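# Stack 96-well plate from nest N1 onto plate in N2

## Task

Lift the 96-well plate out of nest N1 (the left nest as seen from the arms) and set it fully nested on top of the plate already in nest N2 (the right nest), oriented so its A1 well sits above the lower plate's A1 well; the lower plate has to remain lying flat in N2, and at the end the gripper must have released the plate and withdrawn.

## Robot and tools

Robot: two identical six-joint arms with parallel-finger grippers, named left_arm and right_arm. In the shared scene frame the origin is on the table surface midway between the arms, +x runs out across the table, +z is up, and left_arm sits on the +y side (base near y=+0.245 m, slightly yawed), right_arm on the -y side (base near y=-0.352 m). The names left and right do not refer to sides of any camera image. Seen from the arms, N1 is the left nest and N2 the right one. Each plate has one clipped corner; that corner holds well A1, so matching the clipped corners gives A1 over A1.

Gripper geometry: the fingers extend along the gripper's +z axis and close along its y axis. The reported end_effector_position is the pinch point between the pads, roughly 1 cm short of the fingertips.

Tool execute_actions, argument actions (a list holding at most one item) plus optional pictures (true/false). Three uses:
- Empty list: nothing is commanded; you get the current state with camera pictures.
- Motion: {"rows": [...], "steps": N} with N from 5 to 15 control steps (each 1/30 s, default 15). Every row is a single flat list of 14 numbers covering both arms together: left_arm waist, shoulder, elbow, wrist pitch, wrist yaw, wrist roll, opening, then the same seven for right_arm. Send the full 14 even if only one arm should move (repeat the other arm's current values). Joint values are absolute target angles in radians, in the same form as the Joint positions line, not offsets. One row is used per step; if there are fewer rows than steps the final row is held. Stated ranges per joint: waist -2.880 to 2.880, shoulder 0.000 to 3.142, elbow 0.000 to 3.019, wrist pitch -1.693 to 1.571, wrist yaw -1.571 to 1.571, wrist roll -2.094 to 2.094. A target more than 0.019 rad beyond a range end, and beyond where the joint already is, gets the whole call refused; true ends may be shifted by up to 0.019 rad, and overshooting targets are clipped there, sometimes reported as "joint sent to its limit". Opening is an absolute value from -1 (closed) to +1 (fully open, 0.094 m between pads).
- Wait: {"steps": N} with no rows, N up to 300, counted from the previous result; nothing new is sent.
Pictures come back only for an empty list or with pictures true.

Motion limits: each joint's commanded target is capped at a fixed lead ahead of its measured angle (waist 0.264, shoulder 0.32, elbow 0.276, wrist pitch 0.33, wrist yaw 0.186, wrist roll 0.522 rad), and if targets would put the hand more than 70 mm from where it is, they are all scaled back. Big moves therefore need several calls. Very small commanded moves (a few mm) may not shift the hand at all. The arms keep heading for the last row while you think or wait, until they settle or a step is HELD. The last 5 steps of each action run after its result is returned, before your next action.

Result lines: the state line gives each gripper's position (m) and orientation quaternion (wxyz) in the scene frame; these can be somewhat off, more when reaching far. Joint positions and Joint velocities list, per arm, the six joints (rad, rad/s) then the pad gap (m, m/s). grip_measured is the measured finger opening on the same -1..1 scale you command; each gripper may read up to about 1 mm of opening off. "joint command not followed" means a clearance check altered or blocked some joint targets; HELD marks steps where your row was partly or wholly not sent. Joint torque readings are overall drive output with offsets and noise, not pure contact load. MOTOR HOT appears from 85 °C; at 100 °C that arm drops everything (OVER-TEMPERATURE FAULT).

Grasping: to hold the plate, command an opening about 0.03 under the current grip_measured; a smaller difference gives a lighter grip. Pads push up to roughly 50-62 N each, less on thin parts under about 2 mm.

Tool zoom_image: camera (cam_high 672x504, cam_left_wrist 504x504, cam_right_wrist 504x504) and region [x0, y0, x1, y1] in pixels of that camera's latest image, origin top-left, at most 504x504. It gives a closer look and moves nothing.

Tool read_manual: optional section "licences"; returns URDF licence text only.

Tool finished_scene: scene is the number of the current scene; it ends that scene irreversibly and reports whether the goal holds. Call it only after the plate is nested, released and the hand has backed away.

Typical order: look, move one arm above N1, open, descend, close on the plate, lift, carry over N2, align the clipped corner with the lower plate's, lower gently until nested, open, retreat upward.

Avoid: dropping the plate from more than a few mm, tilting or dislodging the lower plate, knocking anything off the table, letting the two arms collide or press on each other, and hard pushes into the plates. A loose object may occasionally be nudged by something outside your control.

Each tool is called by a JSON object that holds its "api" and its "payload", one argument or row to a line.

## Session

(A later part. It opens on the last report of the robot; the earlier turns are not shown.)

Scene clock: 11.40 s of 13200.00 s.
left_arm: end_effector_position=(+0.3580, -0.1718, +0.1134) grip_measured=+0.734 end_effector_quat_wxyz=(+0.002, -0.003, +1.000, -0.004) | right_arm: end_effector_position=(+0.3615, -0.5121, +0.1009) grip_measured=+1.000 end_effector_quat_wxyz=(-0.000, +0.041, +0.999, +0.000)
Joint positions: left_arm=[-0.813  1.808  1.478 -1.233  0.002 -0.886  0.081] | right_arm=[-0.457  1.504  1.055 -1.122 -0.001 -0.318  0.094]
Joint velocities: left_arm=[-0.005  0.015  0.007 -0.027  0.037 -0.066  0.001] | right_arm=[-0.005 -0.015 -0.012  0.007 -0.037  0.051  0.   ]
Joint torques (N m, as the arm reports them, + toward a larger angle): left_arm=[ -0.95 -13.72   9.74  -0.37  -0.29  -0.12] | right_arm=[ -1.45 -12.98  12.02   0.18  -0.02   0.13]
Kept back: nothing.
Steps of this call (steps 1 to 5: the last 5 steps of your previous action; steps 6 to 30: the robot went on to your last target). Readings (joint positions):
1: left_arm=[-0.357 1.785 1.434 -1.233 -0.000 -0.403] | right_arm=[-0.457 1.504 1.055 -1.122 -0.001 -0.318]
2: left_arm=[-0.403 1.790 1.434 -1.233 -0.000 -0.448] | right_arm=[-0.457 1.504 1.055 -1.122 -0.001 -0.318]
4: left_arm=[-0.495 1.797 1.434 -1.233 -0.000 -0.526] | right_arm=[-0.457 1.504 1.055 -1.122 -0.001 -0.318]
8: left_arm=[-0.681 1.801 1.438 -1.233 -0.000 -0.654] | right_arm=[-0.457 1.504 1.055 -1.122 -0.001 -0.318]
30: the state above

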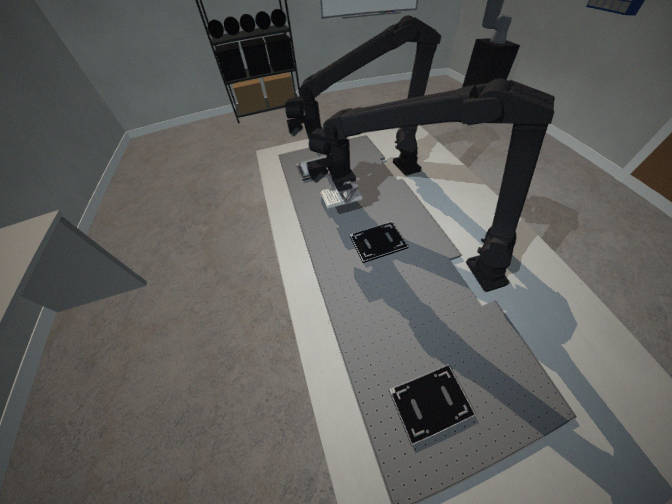

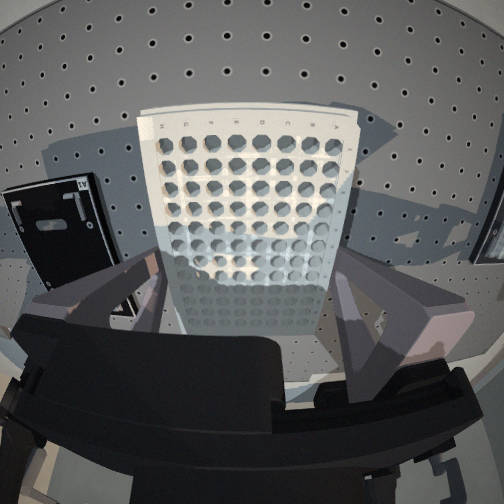

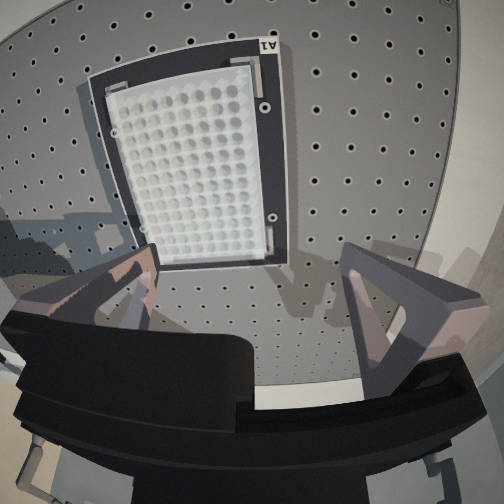

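{"api": "execute_actions", "payload": {
  "actions": [
    {"rows":[[-0.8195,1.865,1.455,-1.14,0,-0.903,0.69,-0.45,1.49,1.09,-1.13,0,-0.308,1]],"steps":10}
  ]
}}

{"api": "execute_actions", "payload": {
  "actions": [
    {"rows":[[-0.8195,1.895,1.435,-1.09,0,-0.903,0.69,-0.45,1.49,1.09,-1.13,0,-0.308,1]],"steps":12}
  ]
}}

{"api": "execute_actions", "payload": {
  "actions": [
    {"rows":[[-0.8195,1.912,1.422,-1.07,0,-0.903,0.69,-0.45,1.49,1.09,-1.13,0,-0.308,1]],"steps":12}
  ]
}}

{"api": "execute_actions", "payload": {
  "actions": [
    {"rows":[[-0.8195,1.924,1.414,-1.056,0,-0.903,0.69,-0.45,1.49,1.09,-1.13,0,-0.308,1]]}
  ]
}}

Scene clock: 11.77 s of 13200.00 s.
left_arm: end_effector_position=(+0.3647, -0.1800, +0.0965) grip_measured=+0.734 end_effector_quat_wxyz=(+0.012, -0.004, +1.000, -0.016) | right_arm: end_effector_position=(+0.3615, -0.5121, +0.1009) grip_measured=+1.000 end_effector_quat_wxyz=(-0.000, +0.041, +0.999, +0.000)
Joint positions: left_arm=[-0.813  1.83   1.463 -1.164  0.002 -0.888  0.081] | right_arm=[-0.457  1.504  1.055 -1.122 -0.001 -0.318  0.094]
Joint velocities: left_arm=[ 0.005  0.22  -0.056  0.139 -0.007  0.007 -0.   ] | right_arm=[-0.005 -0.005 -0.002 -0.007  0.007 -0.007  0.   ]
Joint torques (N m, as the arm reports them, + toward a larger angle): left_arm=[ -1.22 -13.11   7.2    0.55  -0.29  -0.12] | right_arm=[ -1.94 -13.73  12.17   0.22  -0.03   0.09]
Steps of this call (steps 1 to 6: the robot went on to your last target; steps 7 to 11: the first 5 steps of this action). Readings (joint positions):
7: left_arm=[-0.813 1.809 1.475 -1.219 0.002 -0.888] | right_arm=[-0.457 1.504 1.055 -1.122 -0.001 -0.318]
8: left_arm=[-0.813 1.811 1.470 -1.196 0.002 -0.888] | right_arm=[-0.457 1.504 1.055 -1.122 -0.001 -0.318]
10: left_arm=[-0.813 1.822 1.465 -1.169 0.002 -0.888] | right_arm=[-0.457 1.504 1.055 -1.122 -0.001 -0.318]
11: the state above

Scene clock: 12.17 s of 13200.00 s.
left_arm: end_effector_position=(+0.3643, -0.1795, +0.0611) grip_measured=+0.734 end_effector_quat_wxyz=(+0.005, -0.004, +1.000, -0.007) | right_arm: end_effector_position=(+0.3615, -0.5121, +0.1009) grip_measured=+1.000 end_effector_quat_wxyz=(-0.000, +0.041, +0.999, +0.000)
Joint positions: left_arm=[-0.813  1.878  1.435 -1.11   0.002 -0.888  0.081] | right_arm=[-0.457  1.504  1.055 -1.122 -0.001 -0.318  0.094]
Joint velocities: left_arm=[-0.005  0.063 -0.032  0.012 -0.007 -0.007  0.   ] | right_arm=[-0.015 -0.005 -0.037 -0.017 -0.007 -0.022  0.   ]
Joint torques (N m, as the arm reports them, + toward a larger angle): left_arm=[ -1.21 -14.24   7.29   0.65  -0.29  -0.11] | right_arm=[ -1.63 -13.64  12.11   0.09   0.     0.1 ]
Steps of this call (steps 1 to 5: the last 5 steps of your previous action; steps 6 to 12: the first 7 steps of this action). Readings (joint positions):
6: left_arm=[-0.813 1.860 1.447 -1.149 0.002 -0.888] | right_arm=[-0.457 1.504 1.055 -1.122 -0.001 -0.318]
7: left_arm=[-0.813 1.861 1.443 -1.134 0.002 -0.888] | right_arm=[-0.457 1.504 1.055 -1.122 -0.001 -0.318]
9: left_arm=[-0.813 1.869 1.438 -1.117 0.002 -0.888] | right_arm=[-0.457 1.504 1.055 -1.122 -0.001 -0.318]
12: the state above

Scene clock: 12.57 s of 13200.00 s.
left_arm: end_effector_position=(+0.3638, -0.1789, +0.0509) grip_measured=+0.734 end_effector_quat_wxyz=(+0.003, -0.004, +1.000, -0.006) | right_arm: end_effector_position=(+0.3615, -0.5121, +0.1009) grip_measured=+1.000 end_effector_quat_wxyz=(-0.000, +0.041, +0.999, +0.000)
Joint positions: left_arm=[-0.813  1.89   1.423 -1.09   0.002 -0.888  0.081] | right_arm=[-0.457  1.504  1.055 -1.122 -0.001 -0.318  0.094]
Joint velocities: left_arm=[ 0.015  0.034 -0.017 -0.007 -0.066 -0.007 -0.   ] | right_arm=[ 0.015 -0.015 -0.012  0.007  0.007 -0.007  0.   ]
Joint torques (N m, as the arm reports them, + toward a larger angle): left_arm=[ -1.18 -13.66   7.08   0.69  -0.29  -0.12] | right_arm=[ -1.95 -13.23  12.1    0.32  -0.01   0.11]
Steps of this call (steps 1 to 5: the last 5 steps of your previous action; steps 6 to 12: the first 7 steps of this action). Readings (joint positions):
6: left_arm=[-0.813 1.881 1.431 -1.106 0.002 -0.888] | right_arm=[-0.457 1.504 1.055 -1.122 -0.001 -0.318]
7: left_arm=[-0.813 1.881 1.429 -1.099 0.002 -0.888] | right_arm=[-0.457 1.504 1.055 -1.122 -0.001 -0.318]
9: left_arm=[-0.813 1.884 1.426 -1.092 0.002 -0.888] | right_arm=[-0.457 1.504 1.055 -1.122 -0.001 -0.318]
12: the state above

Scene clock: 13.07 s of 13200.00 s.
left_arm: end_effector_position=(+0.3632, -0.1781, +0.0408) grip_measured=+0.734 end_effector_quat_wxyz=(+0.001, -0.004, +1.000, -0.003) | right_arm: end_effector_position=(+0.3615, -0.5121, +0.1009) grip_measured=+1.000 end_effector_quat_wxyz=(-0.000, +0.041, +0.999, +0.000)
Joint positions: left_arm=[-0.813  1.904  1.414 -1.075  0.002 -0.888  0.081] | right_arm=[-0.457  1.504  1.055 -1.122 -0.001 -0.318  0.094]
Joint velocities: left_arm=[-0.005 -0.015 -0.032 -0.027  0.022 -0.125  0.001] | right_arm=[ 0.015 -0.005 -0.007  0.002 -0.051 -0.022  0.   ]
Joint torques (N m, as the arm reports them, + toward a larger angle): left_arm=[ -1.13 -13.56   6.96   0.63  -0.29  -0.12] | right_arm=[ -1.81 -13.38  12.13   0.27  -0.02   0.13]
Steps of this call (steps 1 to 5: the last 5 steps of your previous action; steps 6 to 15: the first 10 steps of this action). Readings (joint positions):
6: left_arm=[-0.813 1.895 1.420 -1.087 0.002 -0.888] | right_arm=[-0.457 1.504 1.055 -1.122 -0.001 -0.318]
7: left_arm=[-0.813 1.895 1.419 -1.082 0.002 -0.888] | right_arm=[-0.457 1.504 1.055 -1.122 -0.001 -0.318]
9: left_arm=[-0.813 1.897 1.417 -1.077 0.002 -0.888] | right_arm=[-0.457 1.504 1.055 -1.122 -0.001 -0.318]
13: left_arm=[-0.813 1.903 1.415 -1.075 0.002 -0.888] | right_arm=[-0.457 1.504 1.055 -1.122 -0.001 -0.318]
15: the state above

{"api": "execute_actions", "payload": {
  "actions": [
    {"rows":[[-0.8195,1.934,1.404,-1.036,0,-0.903,0.69,-0.45,1.49,1.09,-1.13,0,-0.308,1]]}
  ]
}}

Scene clock: 13.57 s of 13200.00 s.
left_arm: end_effector_position=(+0.3647, -0.1800, +0.0399) grip_measured=+0.734 end_effector_quat_wxyz=(+0.005, -0.004, +1.000, -0.008) | right_arm: end_effector_position=(+0.3615, -0.5121, +0.1009) grip_measured=+1.000 end_effector_quat_wxyz=(-0.000, +0.041, +0.999, +0.000)
Joint positions: left_arm=[-0.813  1.904  1.412 -1.061  0.002 -0.888  0.081] | right_arm=[-0.457  1.504  1.055 -1.122 -0.001 -0.318  0.094]
Joint velocities: left_arm=[ 0.005 -0.005  0.017 -0.007  0.007 -0.095 -0.   ] | right_arm=[-0.005 -0.005  0.012  0.012 -0.022  0.037  0.   ]
Joint torques (N m, as the arm reports them, + toward a larger angle): left_arm=[ -1.18 -13.05   6.41   0.9   -0.29  -0.12] | right_arm=[ -1.45 -13.36  12.02   0.21  -0.02   0.1 ]
Steps of this call (steps 1 to 5: the last 5 steps of your previous action; steps 6 to 15: the first 10 steps of this action). Readings (joint positions):
6: left_arm=[-0.813 1.904 1.413 -1.071 0.002 -0.888] | right_arm=[-0.457 1.504 1.055 -1.122 -0.001 -0.318]
7: left_arm=[-0.813 1.904 1.412 -1.067 0.002 -0.888] | right_arm=[-0.457 1.504 1.055 -1.122 -0.001 -0.318]
9: left_arm=[-0.813 1.904 1.412 -1.063 0.002 -0.888] | right_arm=[-0.457 1.504 1.055 -1.122 -0.001 -0.318]
13: left_arm=[-0.813 1.904 1.412 -1.061 0.002 -0.888] | right_arm=[-0.457 1.504 1.055 -1.122 -0.001 -0.318]
15: the state above

{"api": "execute_actions", "payload": {
  "actions": [
    {"rows":[[-0.8195,1.905,1.42,-1.06,0,-0.903,1,-0.45,1.49,1.09,-1.13,0,-0.308,1]],"steps":9}
  ]
}}

{"api": "execute_actions", "payload": {
  "actions": [
    {"rows":[[-0.8195,1.8,1.42,-1.085,0,-0.903,1,-0.45,1.49,1.09,-1.13,0,0,1]],"steps":12}
  ]
}}

{"api": "execute_actions", "payload": {
  "actions": [
    {"rows":[[0.3,1.3,1.2,-1.3,0,0,1,-0.45,1.49,1.09,-1.13,0,0.438,1]]}
  ]
}}

{"api": "execute_actions", "payload": {
  "actions": [
    {"rows":[[0.3,1.3,1.2,-1.3,0,0,1,0.371,1.53,1.05,-1.06,0,0.438,1]]}
  ]
}}

{"api": "execute_actions", "payload": {
  "actions": [
    {"steps":25}
  ],
  "pictures": true
}}

Scene clock: 13.93 s of 13200.00 s.
left_arm: end_effector_position=(+0.3647, -0.1800, +0.0401) grip_measured=+1.000 end_effector_quat_wxyz=(+0.005, -0.004, +1.000, -0.008) | right_arm: end_effector_position=(+0.3615, -0.5121, +0.1009) grip_measured=+1.000 end_effector_quat_wxyz=(-0.000, +0.041, +0.999, +0.000)
Joint positions: left_arm=[-0.813  1.903  1.412 -1.061  0.002 -0.888  0.094] | right_arm=[-0.457  1.504  1.055 -1.122 -0.001 -0.318  0.094]
Joint velocities: left_arm=[-0.015 -0.015  0.002 -0.002 -0.037 -0.007  0.   ] | right_arm=[ 0.005 -0.015 -0.007 -0.012 -0.037 -0.037  0.   ]
Joint torques (N m, as the arm reports them, + toward a larger angle): left_arm=[ -1.38 -15.05   7.53  -0.03  -0.29  -0.11] | right_arm=[ -1.47 -13.09  12.11   0.33  -0.01   0.12]
Steps of this call (steps 1 to 5: the last 5 steps of your previous action; steps 6 to 7: the robot went on to your last target; steps 8 to 11: the first 4 steps of this action). Readings (joint positions):
8: left_arm=[-0.813 1.903 1.412 -1.061 0.002 -0.888] | right_arm=[-0.457 1.504 1.055 -1.122 -0.001 -0.318]
9: left_arm=[-0.813 1.903 1.412 -1.061 0.002 -0.888] | right_arm=[-0.457 1.504 1.055 -1.122 -0.001 -0.318]
11: the state above

Scene clock: 14.33 s of 13200.00 s.
left_arm: end_effector_position=(+0.3659, -0.1815, +0.0887) grip_measured=+1.000 end_effector_quat_wxyz=(+0.031, -0.004, +0.999, -0.040) | right_arm: end_effector_position=(+0.3615, -0.5121, +0.1009) grip_measured=+1.000 end_effector_quat_wxyz=(-0.000, +0.161, +0.987, +0.000)
Joint positions: left_arm=[-0.813  1.807  1.405 -1.068  0.002 -0.888  0.094] | right_arm=[-0.457  1.504  1.055 -1.122 -0.001 -0.078  0.094]
Joint velocities: left_arm=[-0.024 -0.454  0.007 -0.022  0.022 -0.007  0.   ] | right_arm=[-0.015 -0.005  0.017  0.007 -0.051  0.432  0.   ]
Joint torques (N m, as the arm reports them, + toward a larger angle): left_arm=[ -1.2  -13.14   8.51  -0.53  -0.3   -0.11] | right_arm=[ -1.77 -13.24  12.14   0.29   0.02   0.09]
Steps of this call (steps 1 to 5: the last 5 steps of your previous action; steps 6 to 12: the first 7 steps of this action). Readings (joint positions):
6: left_arm=[-0.813 1.897 1.411 -1.061 0.002 -0.888] | right_arm=[-0.457 1.504 1.055 -1.122 -0.001 -0.268]
7: left_arm=[-0.813 1.888 1.407 -1.063 0.002 -0.888] | right_arm=[-0.457 1.504 1.055 -1.122 -0.001 -0.216]
9: left_arm=[-0.813 1.858 1.405 -1.068 0.002 -0.888] | right_arm=[-0.457 1.504 1.055 -1.122 -0.001 -0.142]
12: the state above

Scene clock: 14.83 s of 13200.00 s.
left_arm: end_effector_position=(+0.3795, -0.0229, +0.1681) grip_measured=+1.000 end_effector_quat_wxyz=(+0.040, +0.051, +0.998, -0.028) | right_arm: end_effector_position=(+0.3616, -0.5118, +0.1009) grip_measured=+1.000 end_effector_quat_wxyz=(-0.001, +0.379, +0.926, +0.000)
Joint positions: left_arm=[-0.564  1.494  1.228 -1.207  0.004 -0.529  0.094] | right_arm=[-0.456  1.504  1.055 -1.122 -0.001  0.376  0.094]
Joint velocities: left_arm=[ 1.167 -1.04  -0.159 -0.256  0.051  1.209  0.   ] | right_arm=[-0.005 -0.005  0.002  0.002 -0.037  0.286  0.   ]
Joint torques (N m, as the arm reports them, + toward a larger angle): left_arm=[ -0.11 -10.81   7.78  -0.49  -0.24   0.19] | right_arm=[ -2.11 -13.33  12.12   0.15   0.07   0.13]
Steps of this call (steps 1 to 5: the last 5 steps of your previous action; steps 6 to 15: the first 10 steps of this action). Readings (joint positions):
6: left_arm=[-0.807 1.764 1.396 -1.073 0.003 -0.859] | right_arm=[-0.457 1.504 1.055 -1.122 -0.001 0.043]
7: left_arm=[-0.799 1.747 1.372 -1.087 0.004 -0.825] | right_arm=[-0.456 1.504 1.055 -1.122 -0.001 0.121]
9: left_arm=[-0.762 1.696 1.317 -1.127 0.004 -0.757] | right_arm=[-0.456 1.504 1.055 -1.122 -0.001 0.232]
13: left_arm=[-0.640 1.566 1.244 -1.187 0.004 -0.613] | right_arm=[-0.456 1.504 1.055 -1.122 -0.001 0.347]
15: the state above

Scene clock: 15.33 s of 13200.00 s.
left_arm: end_effector_position=(+0.4198, +0.3384, +0.2431) grip_measured=+1.000 end_effector_quat_wxyz=(+0.110, -0.150, +0.982, +0.009) | right_arm: end_effector_position=(+0.4040, -0.3290, +0.0991) grip_measured=+1.000 end_effector_quat_wxyz=(+0.022, +0.179, +0.984, +0.003)
Joint positions: left_arm=[ 0.294  1.288  1.209 -1.271 -0.002 -0.077  0.094] | right_arm=[ 0.003  1.506  1.05  -1.071  0.005  0.419  0.094]
Joint velocities: left_arm=[ 1.226  0.044 -0.115 -0.12  -0.139  0.432  0.   ] | right_arm=[ 1.773  0.005  0.007  0.037 -0.007 -0.007  0.   ]
Joint torques (N m, as the arm reports them, + toward a larger angle): left_arm=[-6.04 -7.42  8.12 -0.45  0.1   0.27] | right_arm=[ -2.64 -10.94   8.69   0.84  -0.11   0.09]
Steps of this call (steps 1 to 5: the last 5 steps of your previous action; steps 6 to 15: the first 10 steps of this action). Readings (joint positions):
6: left_arm=[-0.257 1.320 1.221 -1.248 0.004 -0.272] | right_arm=[-0.445 1.504 1.053 -1.116 0.004 0.413]
7: left_arm=[-0.195 1.303 1.221 -1.252 0.004 -0.240] | right_arm=[-0.422 1.504 1.052 -1.107 0.006 0.415]
9: left_arm=[-0.069 1.285 1.221 -1.257 0.003 -0.188] | right_arm=[-0.340 1.505 1.050 -1.092 0.006 0.418]
13: left_arm=[0.186 1.285 1.216 -1.263 0.003 -0.110] | right_arm=[-0.118 1.506 1.050 -1.075 0.006 0.419]
15: the state above

Scene clock: 16.17 s of 13200.00 s.
left_arm: end_effector_position=(+0.4140, +0.3404, +0.2368) grip_measured=+1.000 end_effector_quat_wxyz=(+0.097, -0.124, +0.987, +0.012) | right_arm: end_effector_position=(+0.3680, -0.1818, +0.0950) grip_measured=+1.000 end_effector_quat_wxyz=(+0.017, +0.003, +1.000, +0.009)
Joint positions: left_arm=[ 0.301  1.291  1.198 -1.281 -0.003 -0.015  0.094] | right_arm=[ 0.364  1.513  1.047 -1.065 -0.002  0.427  0.094]
Joint velocities: left_arm=[-0.005 -0.005 -0.002  0.002  0.037 -0.051  0.   ] | right_arm=[ 0.005  0.005  0.007 -0.017 -0.066 -0.007  0.   ]
Joint torques (N m, as the arm reports them, + toward a larger angle): left_arm=[-0.84 -7.21  8.36 -0.38  0.    0.22] | right_arm=[ -1.98 -10.5    9.     0.67   0.1    0.15]
Kept back: nothing.
Steps of this call (steps 1 to 5: the last 5 steps of your previous action; steps 6 to 25: the robot went on to your last target). Readings (joint positions):
1: left_arm=[0.327 1.290 1.205 -1.275 -0.005 -0.066] | right_arm=[0.065 1.506 1.050 -1.070 0.005 0.419]
2: left_arm=[0.344 1.290 1.202 -1.277 -0.005 -0.057] | right_arm=[0.126 1.507 1.050 -1.069 0.004 0.419]
4: left_arm=[0.344 1.291 1.198 -1.281 -0.005 -0.043] | right_arm=[0.251 1.508 1.050 -1.067 0.004 0.421]
8: left_arm=[0.309 1.291 1.198 -1.281 -0.004 -0.027] | right_arm=[0.424 1.513 1.050 -1.065 -0.005 0.421]
25: the state above

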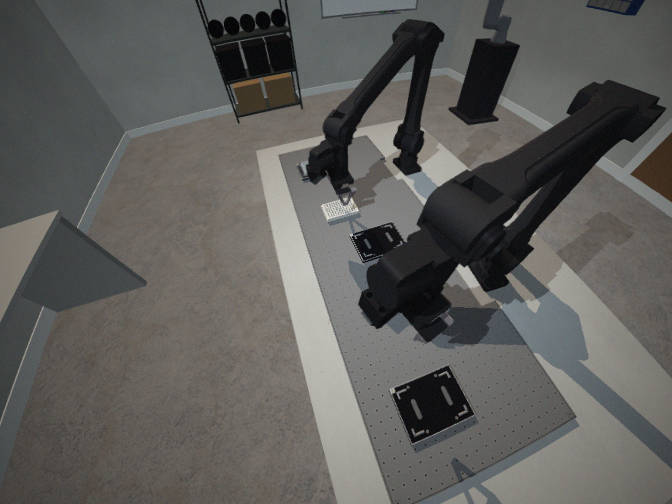

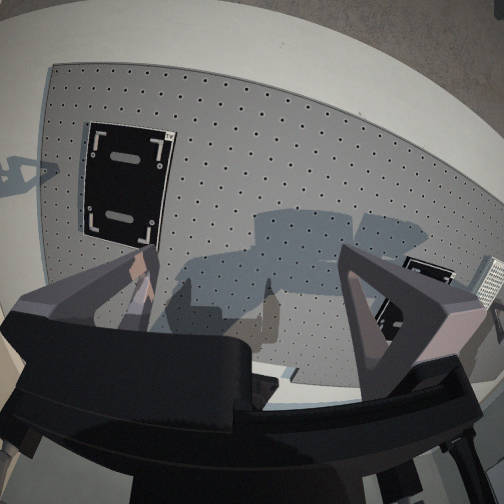

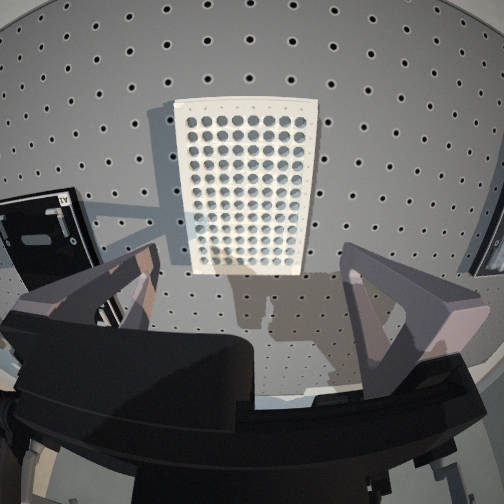

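{"api": "execute_actions", "payload": {
  "actions": [
    {"rows":[[0.3,1.3,1.2,-1.3,0,0,1,0.371,1.575,1.04,-1.03,0,0.415,1]],"steps":10}
  ]
}}

{"api": "execute_actions", "payload": {
  "actions": [
    {"rows":[[0.3,1.3,1.2,-1.3,0,0,1,0.371,1.608,1.031,-0.992,0,0.415,1]]}
  ],
  "pictures": true
}}

Scene clock: 16.63 s of 13200.00 s.
left_arm: end_effector_position=(+0.4140, +0.3404, +0.2368) grip_measured=+1.000 end_effector_quat_wxyz=(+0.097, -0.124, +0.987, +0.012) | right_arm: end_effector_position=(+0.3706, -0.1806, +0.0802) grip_measured=+1.000 end_effector_quat_wxyz=(+0.011, +0.003, +1.000, +0.006)
Joint positions: left_arm=[ 0.301  1.291  1.198 -1.281 -0.003 -0.015  0.094] | right_arm=[ 0.364  1.548  1.043 -1.041 -0.002  0.426  0.094]
Joint velocities: left_arm=[ 0.005 -0.015 -0.012 -0.002  0.037 -0.037  0.   ] | right_arm=[-0.015  0.239 -0.071  0.046 -0.051  0.037  0.   ]
Joint torques (N m, as the arm reports them, + toward a larger angle): left_arm=[-0.75 -7.24  8.36 -0.37  0.01  0.22] | right_arm=[ -2.02 -11.09   8.8    0.8    0.13  -0.04]
Steps of this call (steps 1 to 9: the robot went on to your last target; steps 10 to 14: the first 5 steps of this action). Readings (joint positions):
10: left_arm=[0.301 1.291 1.198 -1.281 -0.003 -0.015] | right_arm=[0.364 1.516 1.046 -1.061 -0.002 0.427]
11: left_arm=[0.301 1.291 1.198 -1.281 -0.003 -0.015] | right_arm=[0.364 1.521 1.046 -1.053 -0.002 0.426]
13: left_arm=[0.301 1.291 1.198 -1.281 -0.003 -0.015] | right_arm=[0.364 1.539 1.044 -1.043 -0.002 0.426]
14: the state above

Scene clock: 17.13 s of 13200.00 s.
left_arm: end_effector_position=(+0.4140, +0.3404, +0.2368) grip_measured=+1.000 end_effector_quat_wxyz=(+0.097, -0.124, +0.987, +0.012) | right_arm: end_effector_position=(+0.3702, -0.1807, +0.0567) grip_measured=+1.000 end_effector_quat_wxyz=(+0.001, +0.003, +1.000, +0.001)
Joint positions: left_arm=[ 0.301  1.291  1.198 -1.281 -0.003 -0.015  0.094] | right_arm=[ 0.364  1.593  1.027 -1.002 -0.002  0.426  0.094]
Joint velocities: left_arm=[ 0.005 -0.024 -0.012 -0.012 -0.022  0.007  0.   ] | right_arm=[-0.015 -0.015 -0.022 -0.002  0.022  0.007  0.   ]
Joint torques (N m, as the arm reports them, + toward a larger angle): left_arm=[-0.76 -7.3   8.37 -0.36  0.01  0.21] | right_arm=[ -1.77 -11.66   8.4    0.89   0.14  -0.06]
Steps of this call (steps 1 to 5: the last 5 steps of your previous action; steps 6 to 15: the first 10 steps of this action). Readings (joint positions):
6: left_arm=[0.301 1.291 1.198 -1.281 -0.003 -0.015] | right_arm=[0.364 1.569 1.031 -1.033 -0.002 0.426]
7: left_arm=[0.301 1.291 1.198 -1.281 -0.003 -0.015] | right_arm=[0.364 1.570 1.031 -1.021 -0.002 0.426]
9: left_arm=[0.301 1.291 1.198 -1.281 -0.003 -0.015] | right_arm=[0.364 1.579 1.031 -1.008 -0.002 0.426]
13: left_arm=[0.301 1.291 1.198 -1.281 -0.003 -0.015] | right_arm=[0.364 1.592 1.028 -1.002 -0.002 0.426]
15: the state above

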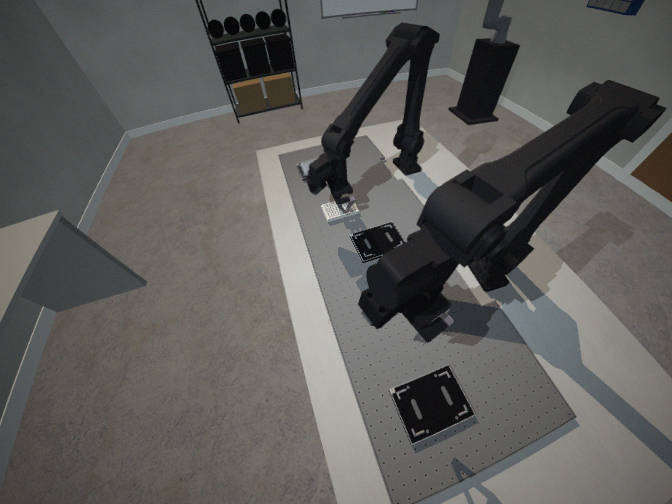

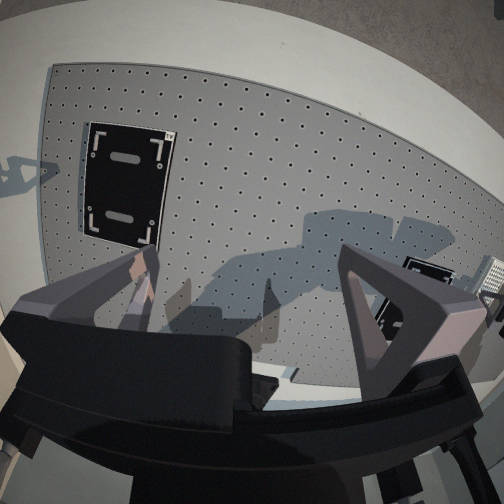

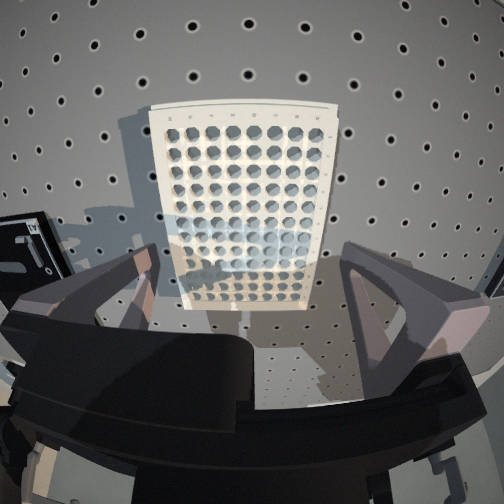

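{"api": "execute_actions", "payload": {
  "actions": [
    {"rows":[[0.3,1.3,1.2,-1.3,0,0,1,0.381,1.625,1.02,-0.965,0,0.415,1]],"steps":10}
  ]
}}

{"api": "execute_actions", "payload": {
  "actions": [
    {"rows":[[0.3,1.3,1.2,-1.3,0,0,1,0.381,1.645,1.01,-0.944,0,0.415,1]]}
  ],
  "pictures": true
}}

Scene clock: 17.53 s of 13200.00 s.
left_arm: end_effector_position=(+0.4140, +0.3404, +0.2368) grip_measured=+1.000 end_effector_quat_wxyz=(+0.097, -0.124, +0.987, +0.012) | right_arm: end_effector_position=(+0.3708, -0.1771, +0.0509) grip_measured=+1.000 end_effector_quat_wxyz=(+0.005, -0.001, +1.000, +0.003)
Joint positions: left_arm=[ 0.301  1.291  1.198 -1.281 -0.003 -0.015  0.094] | right_arm=[ 0.371  1.602  1.019 -0.977 -0.002  0.426  0.094]
Joint velocities: left_arm=[-0.015  0.005  0.002  0.017 -0.037 -0.007  0.   ] | right_arm=[ 0.054  0.083 -0.017  0.032  0.081  0.066  0.   ]
Joint torques (N m, as the arm reports them, + toward a larger angle): left_arm=[-0.79 -7.19  8.35 -0.36  0.02  0.22] | right_arm=[ -1.92 -10.83   8.34   0.99   0.09  -0.09]
Steps of this call (steps 1 to 5: the last 5 steps of your previous action; steps 6 to 7: the robot went on to your last target; steps 8 to 12: the first 5 steps of this action). Readings (joint positions):
8: left_arm=[0.301 1.291 1.198 -1.281 -0.003 -0.015] | right_arm=[0.365 1.594 1.025 -0.997 -0.002 0.426]
9: left_arm=[0.301 1.291 1.198 -1.281 -0.003 -0.015] | right_arm=[0.366 1.594 1.023 -0.988 -0.002 0.426]
11: left_arm=[0.301 1.291 1.198 -1.281 -0.003 -0.015] | right_arm=[0.369 1.599 1.020 -0.979 -0.002 0.426]
12: the state above

Scene clock: 18.03 s of 13200.00 s.
left_arm: end_effector_position=(+0.4140, +0.3404, +0.2368) grip_measured=+1.000 end_effector_quat_wxyz=(+0.097, -0.124, +0.987, +0.012) | right_arm: end_effector_position=(+0.3676, -0.1770, +0.0356) grip_measured=+1.000 end_effector_quat_wxyz=(-0.004, -0.003, +1.000, -0.001)
Joint positions: left_arm=[ 0.301  1.291  1.198 -1.281 -0.003 -0.015  0.094] | right_arm=[ 0.375  1.63   1.006 -0.954 -0.002  0.426  0.094]
Joint velocities: left_arm=[-0.005 -0.005 -0.007  0.002 -0.066 -0.022  0.   ] | right_arm=[-0.015 -0.005 -0.012  0.012 -0.022 -0.037  0.   ]
Joint torques (N m, as the arm reports them, + toward a larger angle): left_arm=[-0.81 -7.25  8.37 -0.37  0.01  0.22] | right_arm=[ -1.76 -11.6    8.12   0.95   0.13  -0.08]
Steps of this call (steps 1 to 5: the last 5 steps of your previous action; steps 6 to 15: the first 10 steps of this action). Readings (joint positions):
6: left_arm=[0.301 1.291 1.198 -1.281 -0.003 -0.015] | right_arm=[0.375 1.609 1.015 -0.971 -0.002 0.426]
7: left_arm=[0.301 1.291 1.198 -1.281 -0.003 -0.015] | right_arm=[0.375 1.611 1.014 -0.964 -0.002 0.426]
9: left_arm=[0.301 1.291 1.198 -1.281 -0.003 -0.015] | right_arm=[0.375 1.617 1.012 -0.957 -0.002 0.426]
13: left_arm=[0.301 1.291 1.198 -1.281 -0.003 -0.015] | right_arm=[0.375 1.628 1.007 -0.954 -0.002 0.426]
15: the state above

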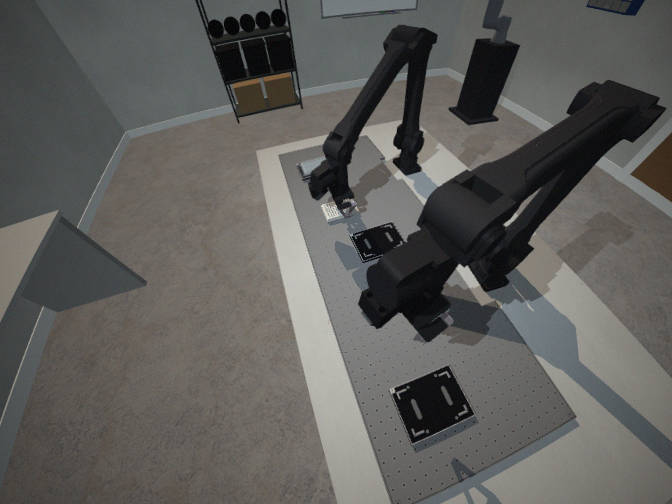

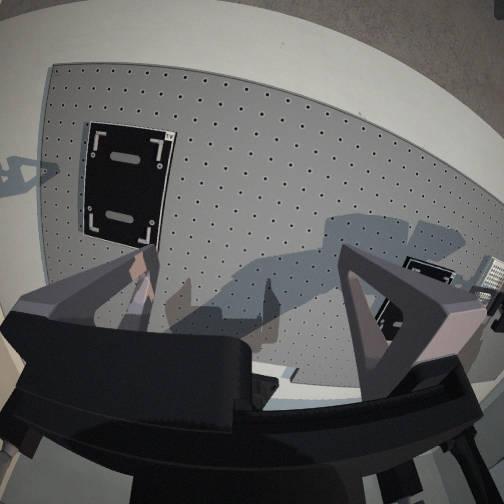

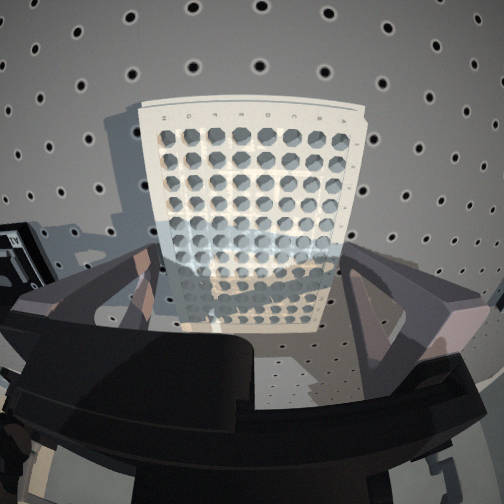

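{"api": "execute_actions", "payload": {
  "actions": [
    {"rows":[[0.3,1.3,1.2,-1.3,0,0,1,0.372,1.598,1.01,-0.944,0,0.43,0.92]],"steps":12}
  ]
}}

{"api": "execute_actions", "payload": {
  "actions": [
    {"rows":[[0.3,1.3,1.2,-1.3,0,0,1,0.372,1.605,1.01,-0.944,0,0.43,0.69]],"steps":12}
  ]
}}

Scene clock: 18.43 s of 13200.00 s.
left_arm: end_effector_position=(+0.4140, +0.3404, +0.2368) grip_measured=+1.000 end_effector_quat_wxyz=(+0.097, -0.124, +0.987, +0.012) | right_arm: end_effector_position=(+0.3678, -0.1769, +0.0362) grip_measured=+0.922 end_effector_quat_wxyz=(-0.003, -0.003, +1.000, -0.000)
Joint positions: left_arm=[ 0.301  1.291  1.198 -1.281 -0.003 -0.015  0.094] | right_arm=[ 0.375  1.628  1.006 -0.954 -0.002  0.426  0.09 ]
Joint velocities: left_arm=[-0.015 -0.005 -0.007  0.002 -0.007 -0.022  0.   ] | right_arm=[ 0.005 -0.024  0.012 -0.007 -0.022 -0.022 -0.   ]
Joint torques (N m, as the arm reports them, + toward a larger angle): left_arm=[-0.77 -7.27  8.36 -0.36  0.02  0.22] | right_arm=[ -2.45 -15.86   8.08   0.91   0.16   0.04]
Steps of this call (steps 1 to 5: the last 5 steps of your previous action; steps 6 to 12: the first 7 steps of this action). Readings (joint positions):
6: left_arm=[0.301 1.291 1.198 -1.281 -0.003 -0.015] | right_arm=[0.375 1.630 1.006 -0.954 -0.002 0.426]
7: left_arm=[0.301 1.291 1.198 -1.281 -0.003 -0.015] | right_arm=[0.375 1.629 1.006 -0.954 -0.002 0.426]
9: left_arm=[0.301 1.291 1.198 -1.281 -0.003 -0.015] | right_arm=[0.375 1.629 1.006 -0.954 -0.002 0.426]
12: the state above

Scene clock: 18.83 s of 13200.00 s.
left_arm: end_effector_position=(+0.4140, +0.3404, +0.2368) grip_measured=+1.000 end_effector_quat_wxyz=(+0.097, -0.124, +0.987, +0.012) | right_arm: end_effector_position=(+0.3678, -0.1770, +0.0364) grip_measured=+0.725 end_effector_quat_wxyz=(-0.002, -0.002, +1.000, -0.000)
Joint positions: left_arm=[ 0.301  1.291  1.198 -1.281 -0.003 -0.015  0.094] | right_arm=[ 0.375  1.628  1.006 -0.954 -0.001  0.426  0.081]
Joint velocities: left_arm=[ 0.005 -0.005 -0.017 -0.007 -0.007 -0.066  0.   ] | right_arm=[-0.005 -0.015 -0.017  0.002  0.007 -0.037 -0.001]
Joint torques (N m, as the arm reports them, + toward a larger angle): left_arm=[-0.76 -7.31  8.35 -0.37  0.01  0.21] | right_arm=[ -2.66 -15.23   8.22   0.82   0.11   0.07]
Steps of this call (steps 1 to 5: the last 5 steps of your previous action; steps 6 to 12: the first 7 steps of this action). Readings (joint positions):
6: left_arm=[0.301 1.291 1.198 -1.281 -0.003 -0.015] | right_arm=[0.375 1.628 1.006 -0.954 -0.001 0.426]
7: left_arm=[0.301 1.291 1.198 -1.281 -0.003 -0.015] | right_arm=[0.375 1.628 1.006 -0.954 -0.001 0.426]
9: left_arm=[0.301 1.291 1.198 -1.281 -0.003 -0.015] | right_arm=[0.375 1.628 1.006 -0.954 -0.001 0.426]
12: the state above

{"api": "execute_actions", "payload": {
  "actions": [
    {"rows":[[0.3,1.3,1.2,-1.3,0,0,1,0.372,1.56,1.06,-0.98,0,0.43,0.68],[0.3,1.3,1.2,-1.3,0,0,1,0.372,1.54,1.07,-1,0,0.43,0.68],[0.3,1.3,1.2,-1.3,0,0,1,0.372,1.52,1.08,-1.04,0,0.43,0.68],[0.3,1.3,1.2,-1.3,0,0,1,0.372,1.49,1.09,-1.08,0,0.43,0.68],[0.3,1.3,1.2,-1.3,0,0,1,0.372,1.49,1.095,-1.13,0,0.43,0.68]]}
  ]
}}

{"api": "execute_actions", "payload": {
  "actions": [
    {"rows":[[0.3,1.3,1.2,-1.3,0,0,1,-0.369,1.49,1.095,-1.13,0,-0.325,0.68]]}
  ]
}}

{"api": "execute_actions", "payload": {
  "actions": [
    {"steps":18}
  ]
}}

{"api": "execute_actions", "payload": {
  "actions": [
    {"rows":[[0.3,1.3,1.2,-1.3,0,0,1,-0.369,1.545,1.04,-1.06,0,-0.325,0.68]]}
  ]
}}

{"api": "execute_actions", "payload": {
  "actions": [
    {"rows":[[0.3,1.3,1.2,-1.3,0,0,1,-0.369,1.567,1.024,-1.028,0,-0.325,0.68]]}
  ],
  "pictures": true
}}

Scene clock: 19.57 s of 13200.00 s.
left_arm: end_effector_position=(+0.4140, +0.3404, +0.2368) grip_measured=+1.000 end_effector_quat_wxyz=(+0.097, -0.124, +0.987, +0.012) | right_arm: end_effector_position=(+0.3597, -0.1807, +0.1058) grip_measured=+0.725 end_effector_quat_wxyz=(+0.007, -0.002, +1.000, +0.004)
Joint positions: left_arm=[ 0.301  1.291  1.198 -1.281 -0.003 -0.015  0.094] | right_arm=[ 0.375  1.496  1.059 -1.117 -0.001  0.426  0.081]
Joint velocities: left_arm=[-0.005 -0.015 -0.002  0.002 -0.007 -0.051  0.   ] | right_arm=[-0.015 -0.259  0.144 -0.066  0.022  0.022  0.   ]
Joint torques (N m, as the arm reports them, + toward a larger angle): left_arm=[-0.73 -7.3   8.35 -0.35  0.01  0.22] | right_arm=[ -2.22 -11.14  11.52   0.15   0.13   0.09]
Steps of this call (steps 1 to 5: the last 5 steps of your previous action; steps 6 to 12: the robot went on to your last target; steps 13 to 22: the first 10 steps of this action). Readings (joint positions):
13: left_arm=[0.301 1.291 1.198 -1.281 -0.003 -0.015] | right_arm=[0.375 1.626 1.007 -0.957 -0.001 0.426]
14: left_arm=[0.301 1.291 1.198 -1.281 -0.003 -0.015] | right_arm=[0.375 1.621 1.009 -0.968 -0.001 0.426]
16: left_arm=[0.301 1.291 1.198 -1.281 -0.003 -0.015] | right_arm=[0.375 1.598 1.019 -1.012 -0.001 0.426]
20: left_arm=[0.301 1.291 1.198 -1.281 -0.003 -0.015] | right_arm=[0.375 1.522 1.048 -1.108 -0.001 0.426]
22: the state above

Scene clock: 20.07 s of 13200.00 s.
left_arm: end_effector_position=(+0.4140, +0.3404, +0.2368) grip_measured=+1.000 end_effector_quat_wxyz=(+0.097, -0.124, +0.987, +0.012) | right_arm: end_effector_position=(+0.3992, -0.3634, +0.1122) grip_measured=+0.725 end_effector_quat_wxyz=(+0.015, -0.030, +0.999, +0.002)
Joint positions: left_arm=[ 0.301  1.291  1.198 -1.281 -0.003 -0.015  0.094] | right_arm=[-0.084  1.487  1.067 -1.122 -0.006 -0.088  0.081]
Joint velocities: left_arm=[-0.015 -0.005 -0.007 -0.017 -0.051 -0.022  0.   ] | right_arm=[-1.792 -0.005  0.002 -0.007 -0.022 -0.842 -0.002]
Joint torques (N m, as the arm reports them, + toward a larger angle): left_arm=[-0.72 -7.21  8.37 -0.37  0.01  0.22] | right_arm=[ -2.15 -12.14  10.57   0.33   0.13  -0.08]
Steps of this call (steps 1 to 5: the last 5 steps of your previous action; steps 6 to 15: the first 10 steps of this action). Readings (joint positions):
6: left_arm=[0.301 1.291 1.198 -1.281 -0.003 -0.015] | right_arm=[0.363 1.487 1.067 -1.122 -0.006 0.372]
7: left_arm=[0.301 1.291 1.198 -1.281 -0.003 -0.015] | right_arm=[0.340 1.487 1.067 -1.122 -0.008 0.308]
9: left_arm=[0.301 1.291 1.198 -1.281 -0.003 -0.015] | right_arm=[0.259 1.487 1.067 -1.122 -0.008 0.183]
13: left_arm=[0.301 1.291 1.198 -1.281 -0.003 -0.015] | right_arm=[0.037 1.487 1.067 -1.122 -0.007 -0.021]
15: the state above

Scene clock: 20.67 s of 13200.00 s.
left_arm: end_effector_position=(+0.4140, +0.3404, +0.2368) grip_measured=+1.000 end_effector_quat_wxyz=(+0.097, -0.124, +0.987, +0.012) | right_arm: end_effector_position=(+0.3801, -0.4773, +0.1122) grip_measured=+0.725 end_effector_quat_wxyz=(+0.014, -0.002, +1.000, -0.005)
Joint positions: left_arm=[ 0.301  1.291  1.198 -1.281 -0.003 -0.015  0.094] | right_arm=[-0.361  1.487  1.067 -1.122  0.001 -0.309  0.081]
Joint velocities: left_arm=[ 0.005  0.005 -0.002  0.007 -0.081  0.022  0.   ] | right_arm=[-0.024 -0.024 -0.007  0.017 -0.007 -0.037 -0.001]
Joint torques (N m, as the arm reports them, + toward a larger angle): left_arm=[-0.76 -7.29  8.35 -0.37  0.02  0.22] | right_arm=[ -2.59 -11.75  11.56   0.17  -0.08  -0.07]
Kept back: nothing.
Steps of this call (steps 1 to 5: the last 5 steps of your previous action; steps 6 to 18: the robot went on to your last target). Readings (joint positions):
1: left_arm=[0.301 1.291 1.198 -1.281 -0.003 -0.015] | right_arm=[-0.146 1.487 1.067 -1.122 -0.006 -0.116]
2: left_arm=[0.301 1.291 1.198 -1.281 -0.003 -0.015] | right_arm=[-0.208 1.487 1.067 -1.122 -0.005 -0.144]
4: left_arm=[0.301 1.291 1.198 -1.281 -0.003 -0.015] | right_arm=[-0.326 1.487 1.067 -1.122 -0.001 -0.203]
8: left_arm=[0.301 1.291 1.198 -1.281 -0.003 -0.015] | right_arm=[-0.434 1.487 1.067 -1.122 0.006 -0.265]
18: the state above

Scene clock: 21.00 s of 13200.00 s.
left_arm: end_effector_position=(+0.4140, +0.3404, +0.2368) grip_measured=+1.000 end_effector_quat_wxyz=(+0.097, -0.124, +0.987, +0.012) | right_arm: end_effector_position=(+0.3751, -0.4759, +0.0781) grip_measured=+0.725 end_effector_quat_wxyz=(-0.006, -0.004, +1.000, +0.002)
Joint positions: left_arm=[ 0.301  1.291  1.198 -1.281 -0.003 -0.015  0.094] | right_arm=[-0.362  1.541  1.029 -1.072  0.001 -0.313  0.081]
Joint velocities: left_arm=[-0.005 -0.024 -0.012  0.007  0.007 -0.066  0.   ] | right_arm=[-0.015 -0.005 -0.007  0.002 -0.037 -0.051 -0.   ]
Joint torques (N m, as the arm reports them, + toward a larger angle): left_arm=[-0.74 -7.28  8.35 -0.37  0.02  0.21] | right_arm=[ -3.37 -12.26   9.48   0.86  -0.07  -0.06]
Steps of this call (steps 1 to 10: the first 10 steps of this action). Readings (joint positions):
1: left_arm=[0.301 1.291 1.198 -1.281 -0.003 -0.015] | right_arm=[-0.362 1.489 1.063 -1.111 0.001 -0.310]
2: left_arm=[0.301 1.291 1.198 -1.281 -0.003 -0.015] | right_arm=[-0.362 1.492 1.057 -1.094 0.001 -0.311]
4: left_arm=[0.301 1.291 1.198 -1.281 -0.003 -0.015] | right_arm=[-0.362 1.508 1.046 -1.077 0.001 -0.312]
8: left_arm=[0.301 1.291 1.198 -1.281 -0.003 -0.015] | right_arm=[-0.362 1.538 1.032 -1.072 0.001 -0.313]
10: the state above

Scene clock: 21.50 s of 13200.00 s.
left_arm: end_effector_position=(+0.4140, +0.3404, +0.2368) grip_measured=+1.000 end_effector_quat_wxyz=(+0.097, -0.124, +0.987, +0.012) | right_arm: end_effector_position=(+0.3781, -0.4768, +0.0709) grip_measured=+0.725 end_effector_quat_wxyz=(+0.000, -0.004, +1.000, -0.001)
Joint positions: left_arm=[ 0.301  1.291  1.198 -1.281 -0.003 -0.015  0.094] | right_arm=[-0.362  1.551  1.019 -1.038  0.001 -0.314  0.081]
Joint velocities: left_arm=[-0.005 -0.005  0.002 -0.002 -0.051 -0.007  0.   ] | right_arm=[-0.005 -0.015  0.007 -0.017 -0.081 -0.007  0.   ]
Joint torques (N m, as the arm reports them, + toward a larger angle): left_arm=[-0.75 -7.3   8.35 -0.37  0.02  0.22] | right_arm=[ -2.86 -11.07   8.75   0.9   -0.05  -0.08]
Steps of this call (steps 1 to 5: the last 5 steps of your previous action; steps 6 to 15: the first 10 steps of this action). Readings (joint positions):
6: left_arm=[0.301 1.291 1.198 -1.281 -0.003 -0.015] | right_arm=[-0.362 1.541 1.028 -1.063 0.001 -0.314]
7: left_arm=[0.301 1.291 1.198 -1.281 -0.003 -0.015] | right_arm=[-0.362 1.542 1.026 -1.053 0.001 -0.314]
9: left_arm=[0.301 1.291 1.198 -1.281 -0.003 -0.015] | right_arm=[-0.362 1.545 1.023 -1.042 0.001 -0.314]
13: left_arm=[0.301 1.291 1.198 -1.281 -0.003 -0.015] | right_arm=[-0.362 1.550 1.020 -1.038 0.001 -0.314]
15: the state above

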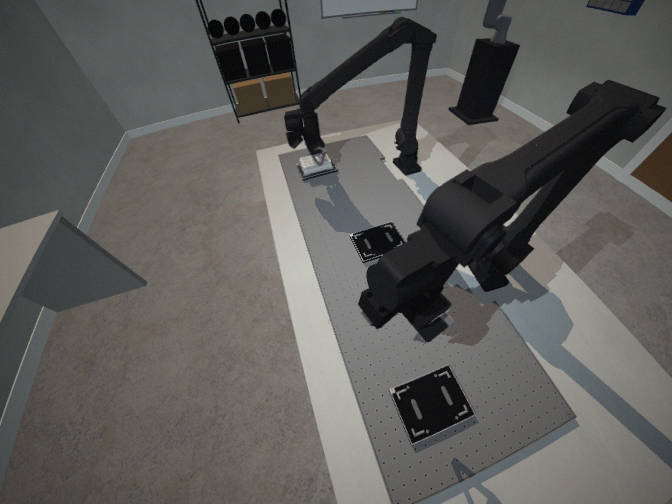

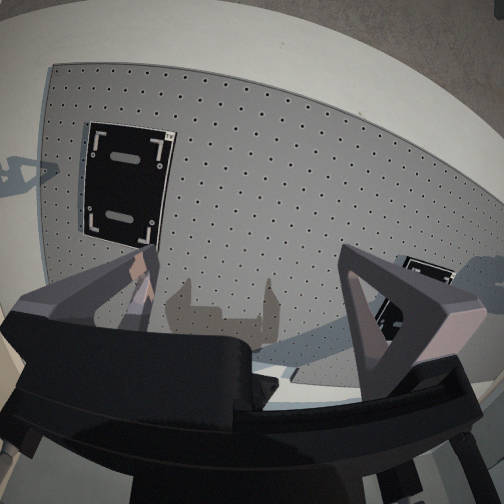

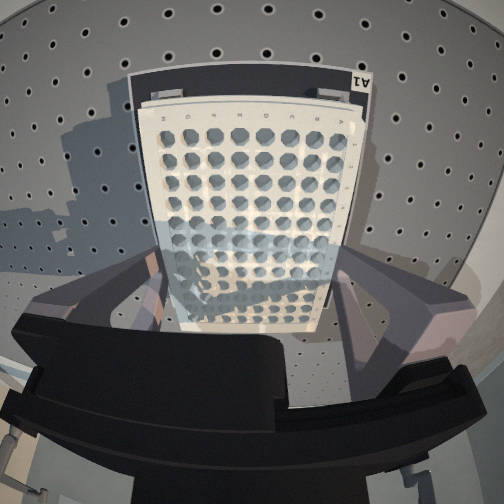

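{"api": "execute_actions", "payload": {
  "actions": [
    {"rows":[[0.3,1.3,1.2,-1.3,0,0,1,-0.369,1.578,1.013,-1.013,0,-0.35,0.68]]}
  ]
}}

{"api": "execute_actions", "payload": {
  "actions": [
    {"steps":8}
  ],
  "pictures": true
}}

{"api": "zoom_image", "payload": {
  "camera": "cam_right_wrist",
  "region": [110,50,400,340]
}}

{"api": "zoom_image", "payload": {
  "camera": "cam_high",
  "region": [285,140,350,190]
}}

Scene clock: 22.10 s of 13200.00 s.
left_arm: end_effector_position=(+0.4140, +0.3404, +0.2368) grip_measured=+1.000 end_effector_quat_wxyz=(+0.097, -0.124, +0.987, +0.012) | right_arm: end_effector_position=(+0.3764, -0.4763, +0.0630) grip_measured=+0.725 end_effector_quat_wxyz=(-0.003, -0.015, +1.000, +0.001)
Joint positions: left_arm=[ 0.301  1.291  1.198 -1.281 -0.003 -0.015  0.094] | right_arm=[-0.362  1.562  1.008 -1.024  0.001 -0.336  0.081]
Joint velocities: left_arm=[-0.015 -0.005  0.012 -0.007  0.051  0.051  0.   ] | right_arm=[-0.005 -0.005  0.012 -0.017 -0.007 -0.022 -0.001]
Joint torques (N m, as the arm reports them, + toward a larger angle): left_arm=[-0.76 -7.26  8.35 -0.37  0.02  0.21] | right_arm=[ -2.63 -11.14   8.73   1.1   -0.12  -0.07]
Steps of this call (steps 1 to 5: the last 5 steps of your previous action; steps 6 to 8: the robot went on to your last target; steps 9 to 18: the first 10 steps of this action). Readings (joint positions):
9: left_arm=[0.301 1.291 1.198 -1.281 -0.003 -0.015] | right_arm=[-0.362 1.551 1.018 -1.035 0.001 -0.318]
10: left_arm=[0.301 1.291 1.198 -1.281 -0.003 -0.015] | right_arm=[-0.362 1.552 1.016 -1.030 0.001 -0.322]
12: left_arm=[0.301 1.291 1.198 -1.281 -0.003 -0.015] | right_arm=[-0.362 1.555 1.013 -1.025 0.001 -0.328]
16: left_arm=[0.301 1.291 1.198 -1.281 -0.003 -0.015] | right_arm=[-0.362 1.562 1.008 -1.024 0.001 -0.334]
18: the state above

Scene clock: 22.37 s of 13200.00 s.
left_arm: end_effector_position=(+0.4140, +0.3404, +0.2368) grip_measured=+1.000 end_effector_quat_wxyz=(+0.097, -0.124, +0.987, +0.012) | right_arm: end_effector_position=(+0.3766, -0.4763, +0.0630) grip_measured=+0.725 end_effector_quat_wxyz=(-0.003, -0.016, +1.000, +0.000)
Joint positions: left_arm=[ 0.301  1.291  1.198 -1.281 -0.003 -0.015  0.094] | right_arm=[-0.362  1.562  1.008 -1.023  0.001 -0.338  0.081]
Joint velocities: left_arm=[-0.005 -0.005  0.017  0.032 -0.066  0.066  0.   ] | right_arm=[ 0.005 -0.005 -0.007  0.002 -0.037  0.007 -0.   ]
Joint torques (N m, as the arm reports them, + toward a larger angle): left_arm=[-0.72 -7.27  8.34 -0.36  0.01  0.21] | right_arm=[ -2.72 -10.9    8.7    0.86  -0.08  -0.08]
Kept back: nothing.
Steps of this call (steps 1 to 5: the last 5 steps of your previous action; steps 6 to 8: the robot went on to your last target). Readings (joint positions):
1: left_arm=[0.301 1.291 1.198 -1.281 -0.003 -0.015] | right_arm=[-0.362 1.562 1.008 -1.024 0.001 -0.337]
2: left_arm=[0.301 1.291 1.198 -1.281 -0.003 -0.015] | right_arm=[-0.362 1.562 1.008 -1.023 0.001 -0.337]
4: left_arm=[0.301 1.291 1.198 -1.281 -0.003 -0.015] | right_arm=[-0.362 1.562 1.008 -1.023 0.001 -0.337]
8: the state above

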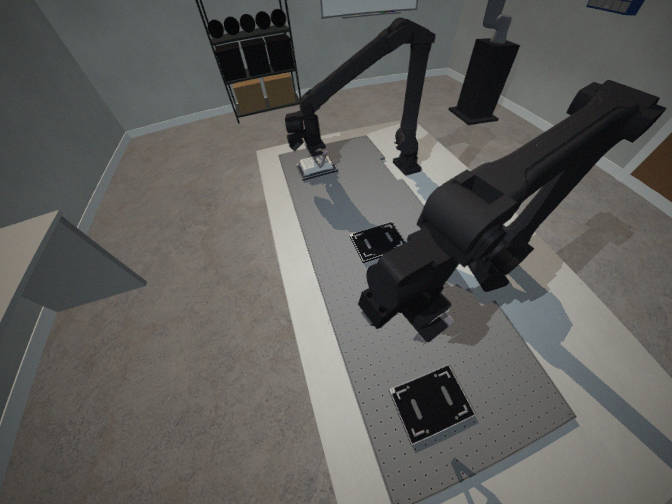

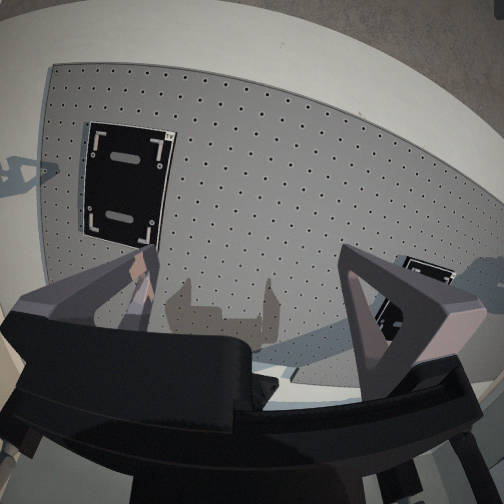

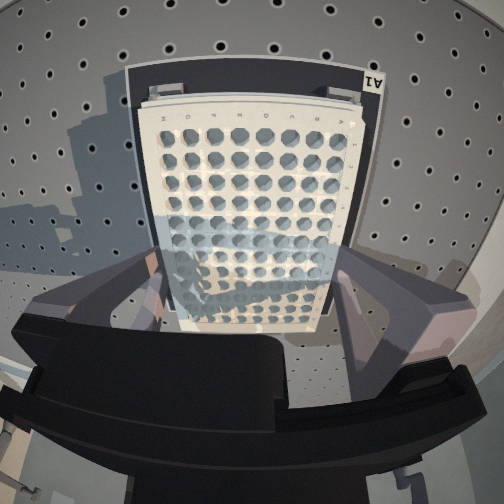

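Region (110, 50, 400, 340) of cam_right_wrist's 504x504 image, scaled by 1.738, with more detail than that image has.

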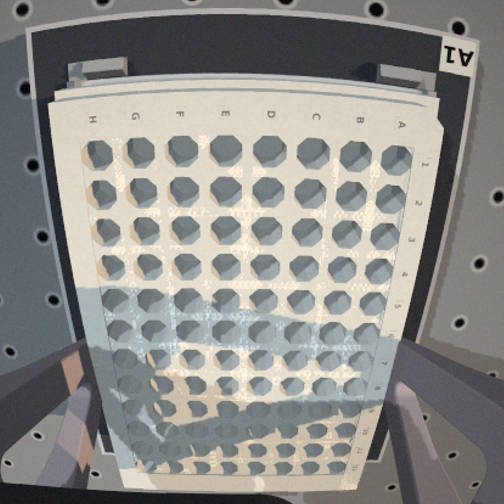

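Region (285, 140, 350, 190) of cam_high's 672x504 image, scaled by 7.754, with more detail than that image has; it fills the top 388 rows of this view, and the rest is white.

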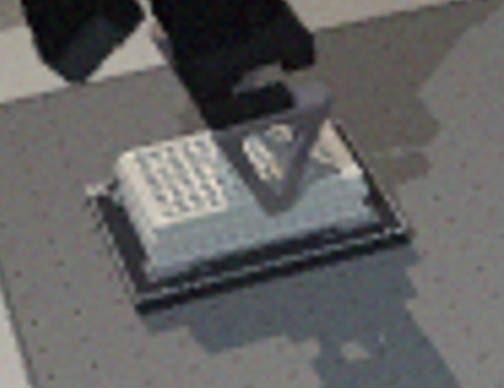

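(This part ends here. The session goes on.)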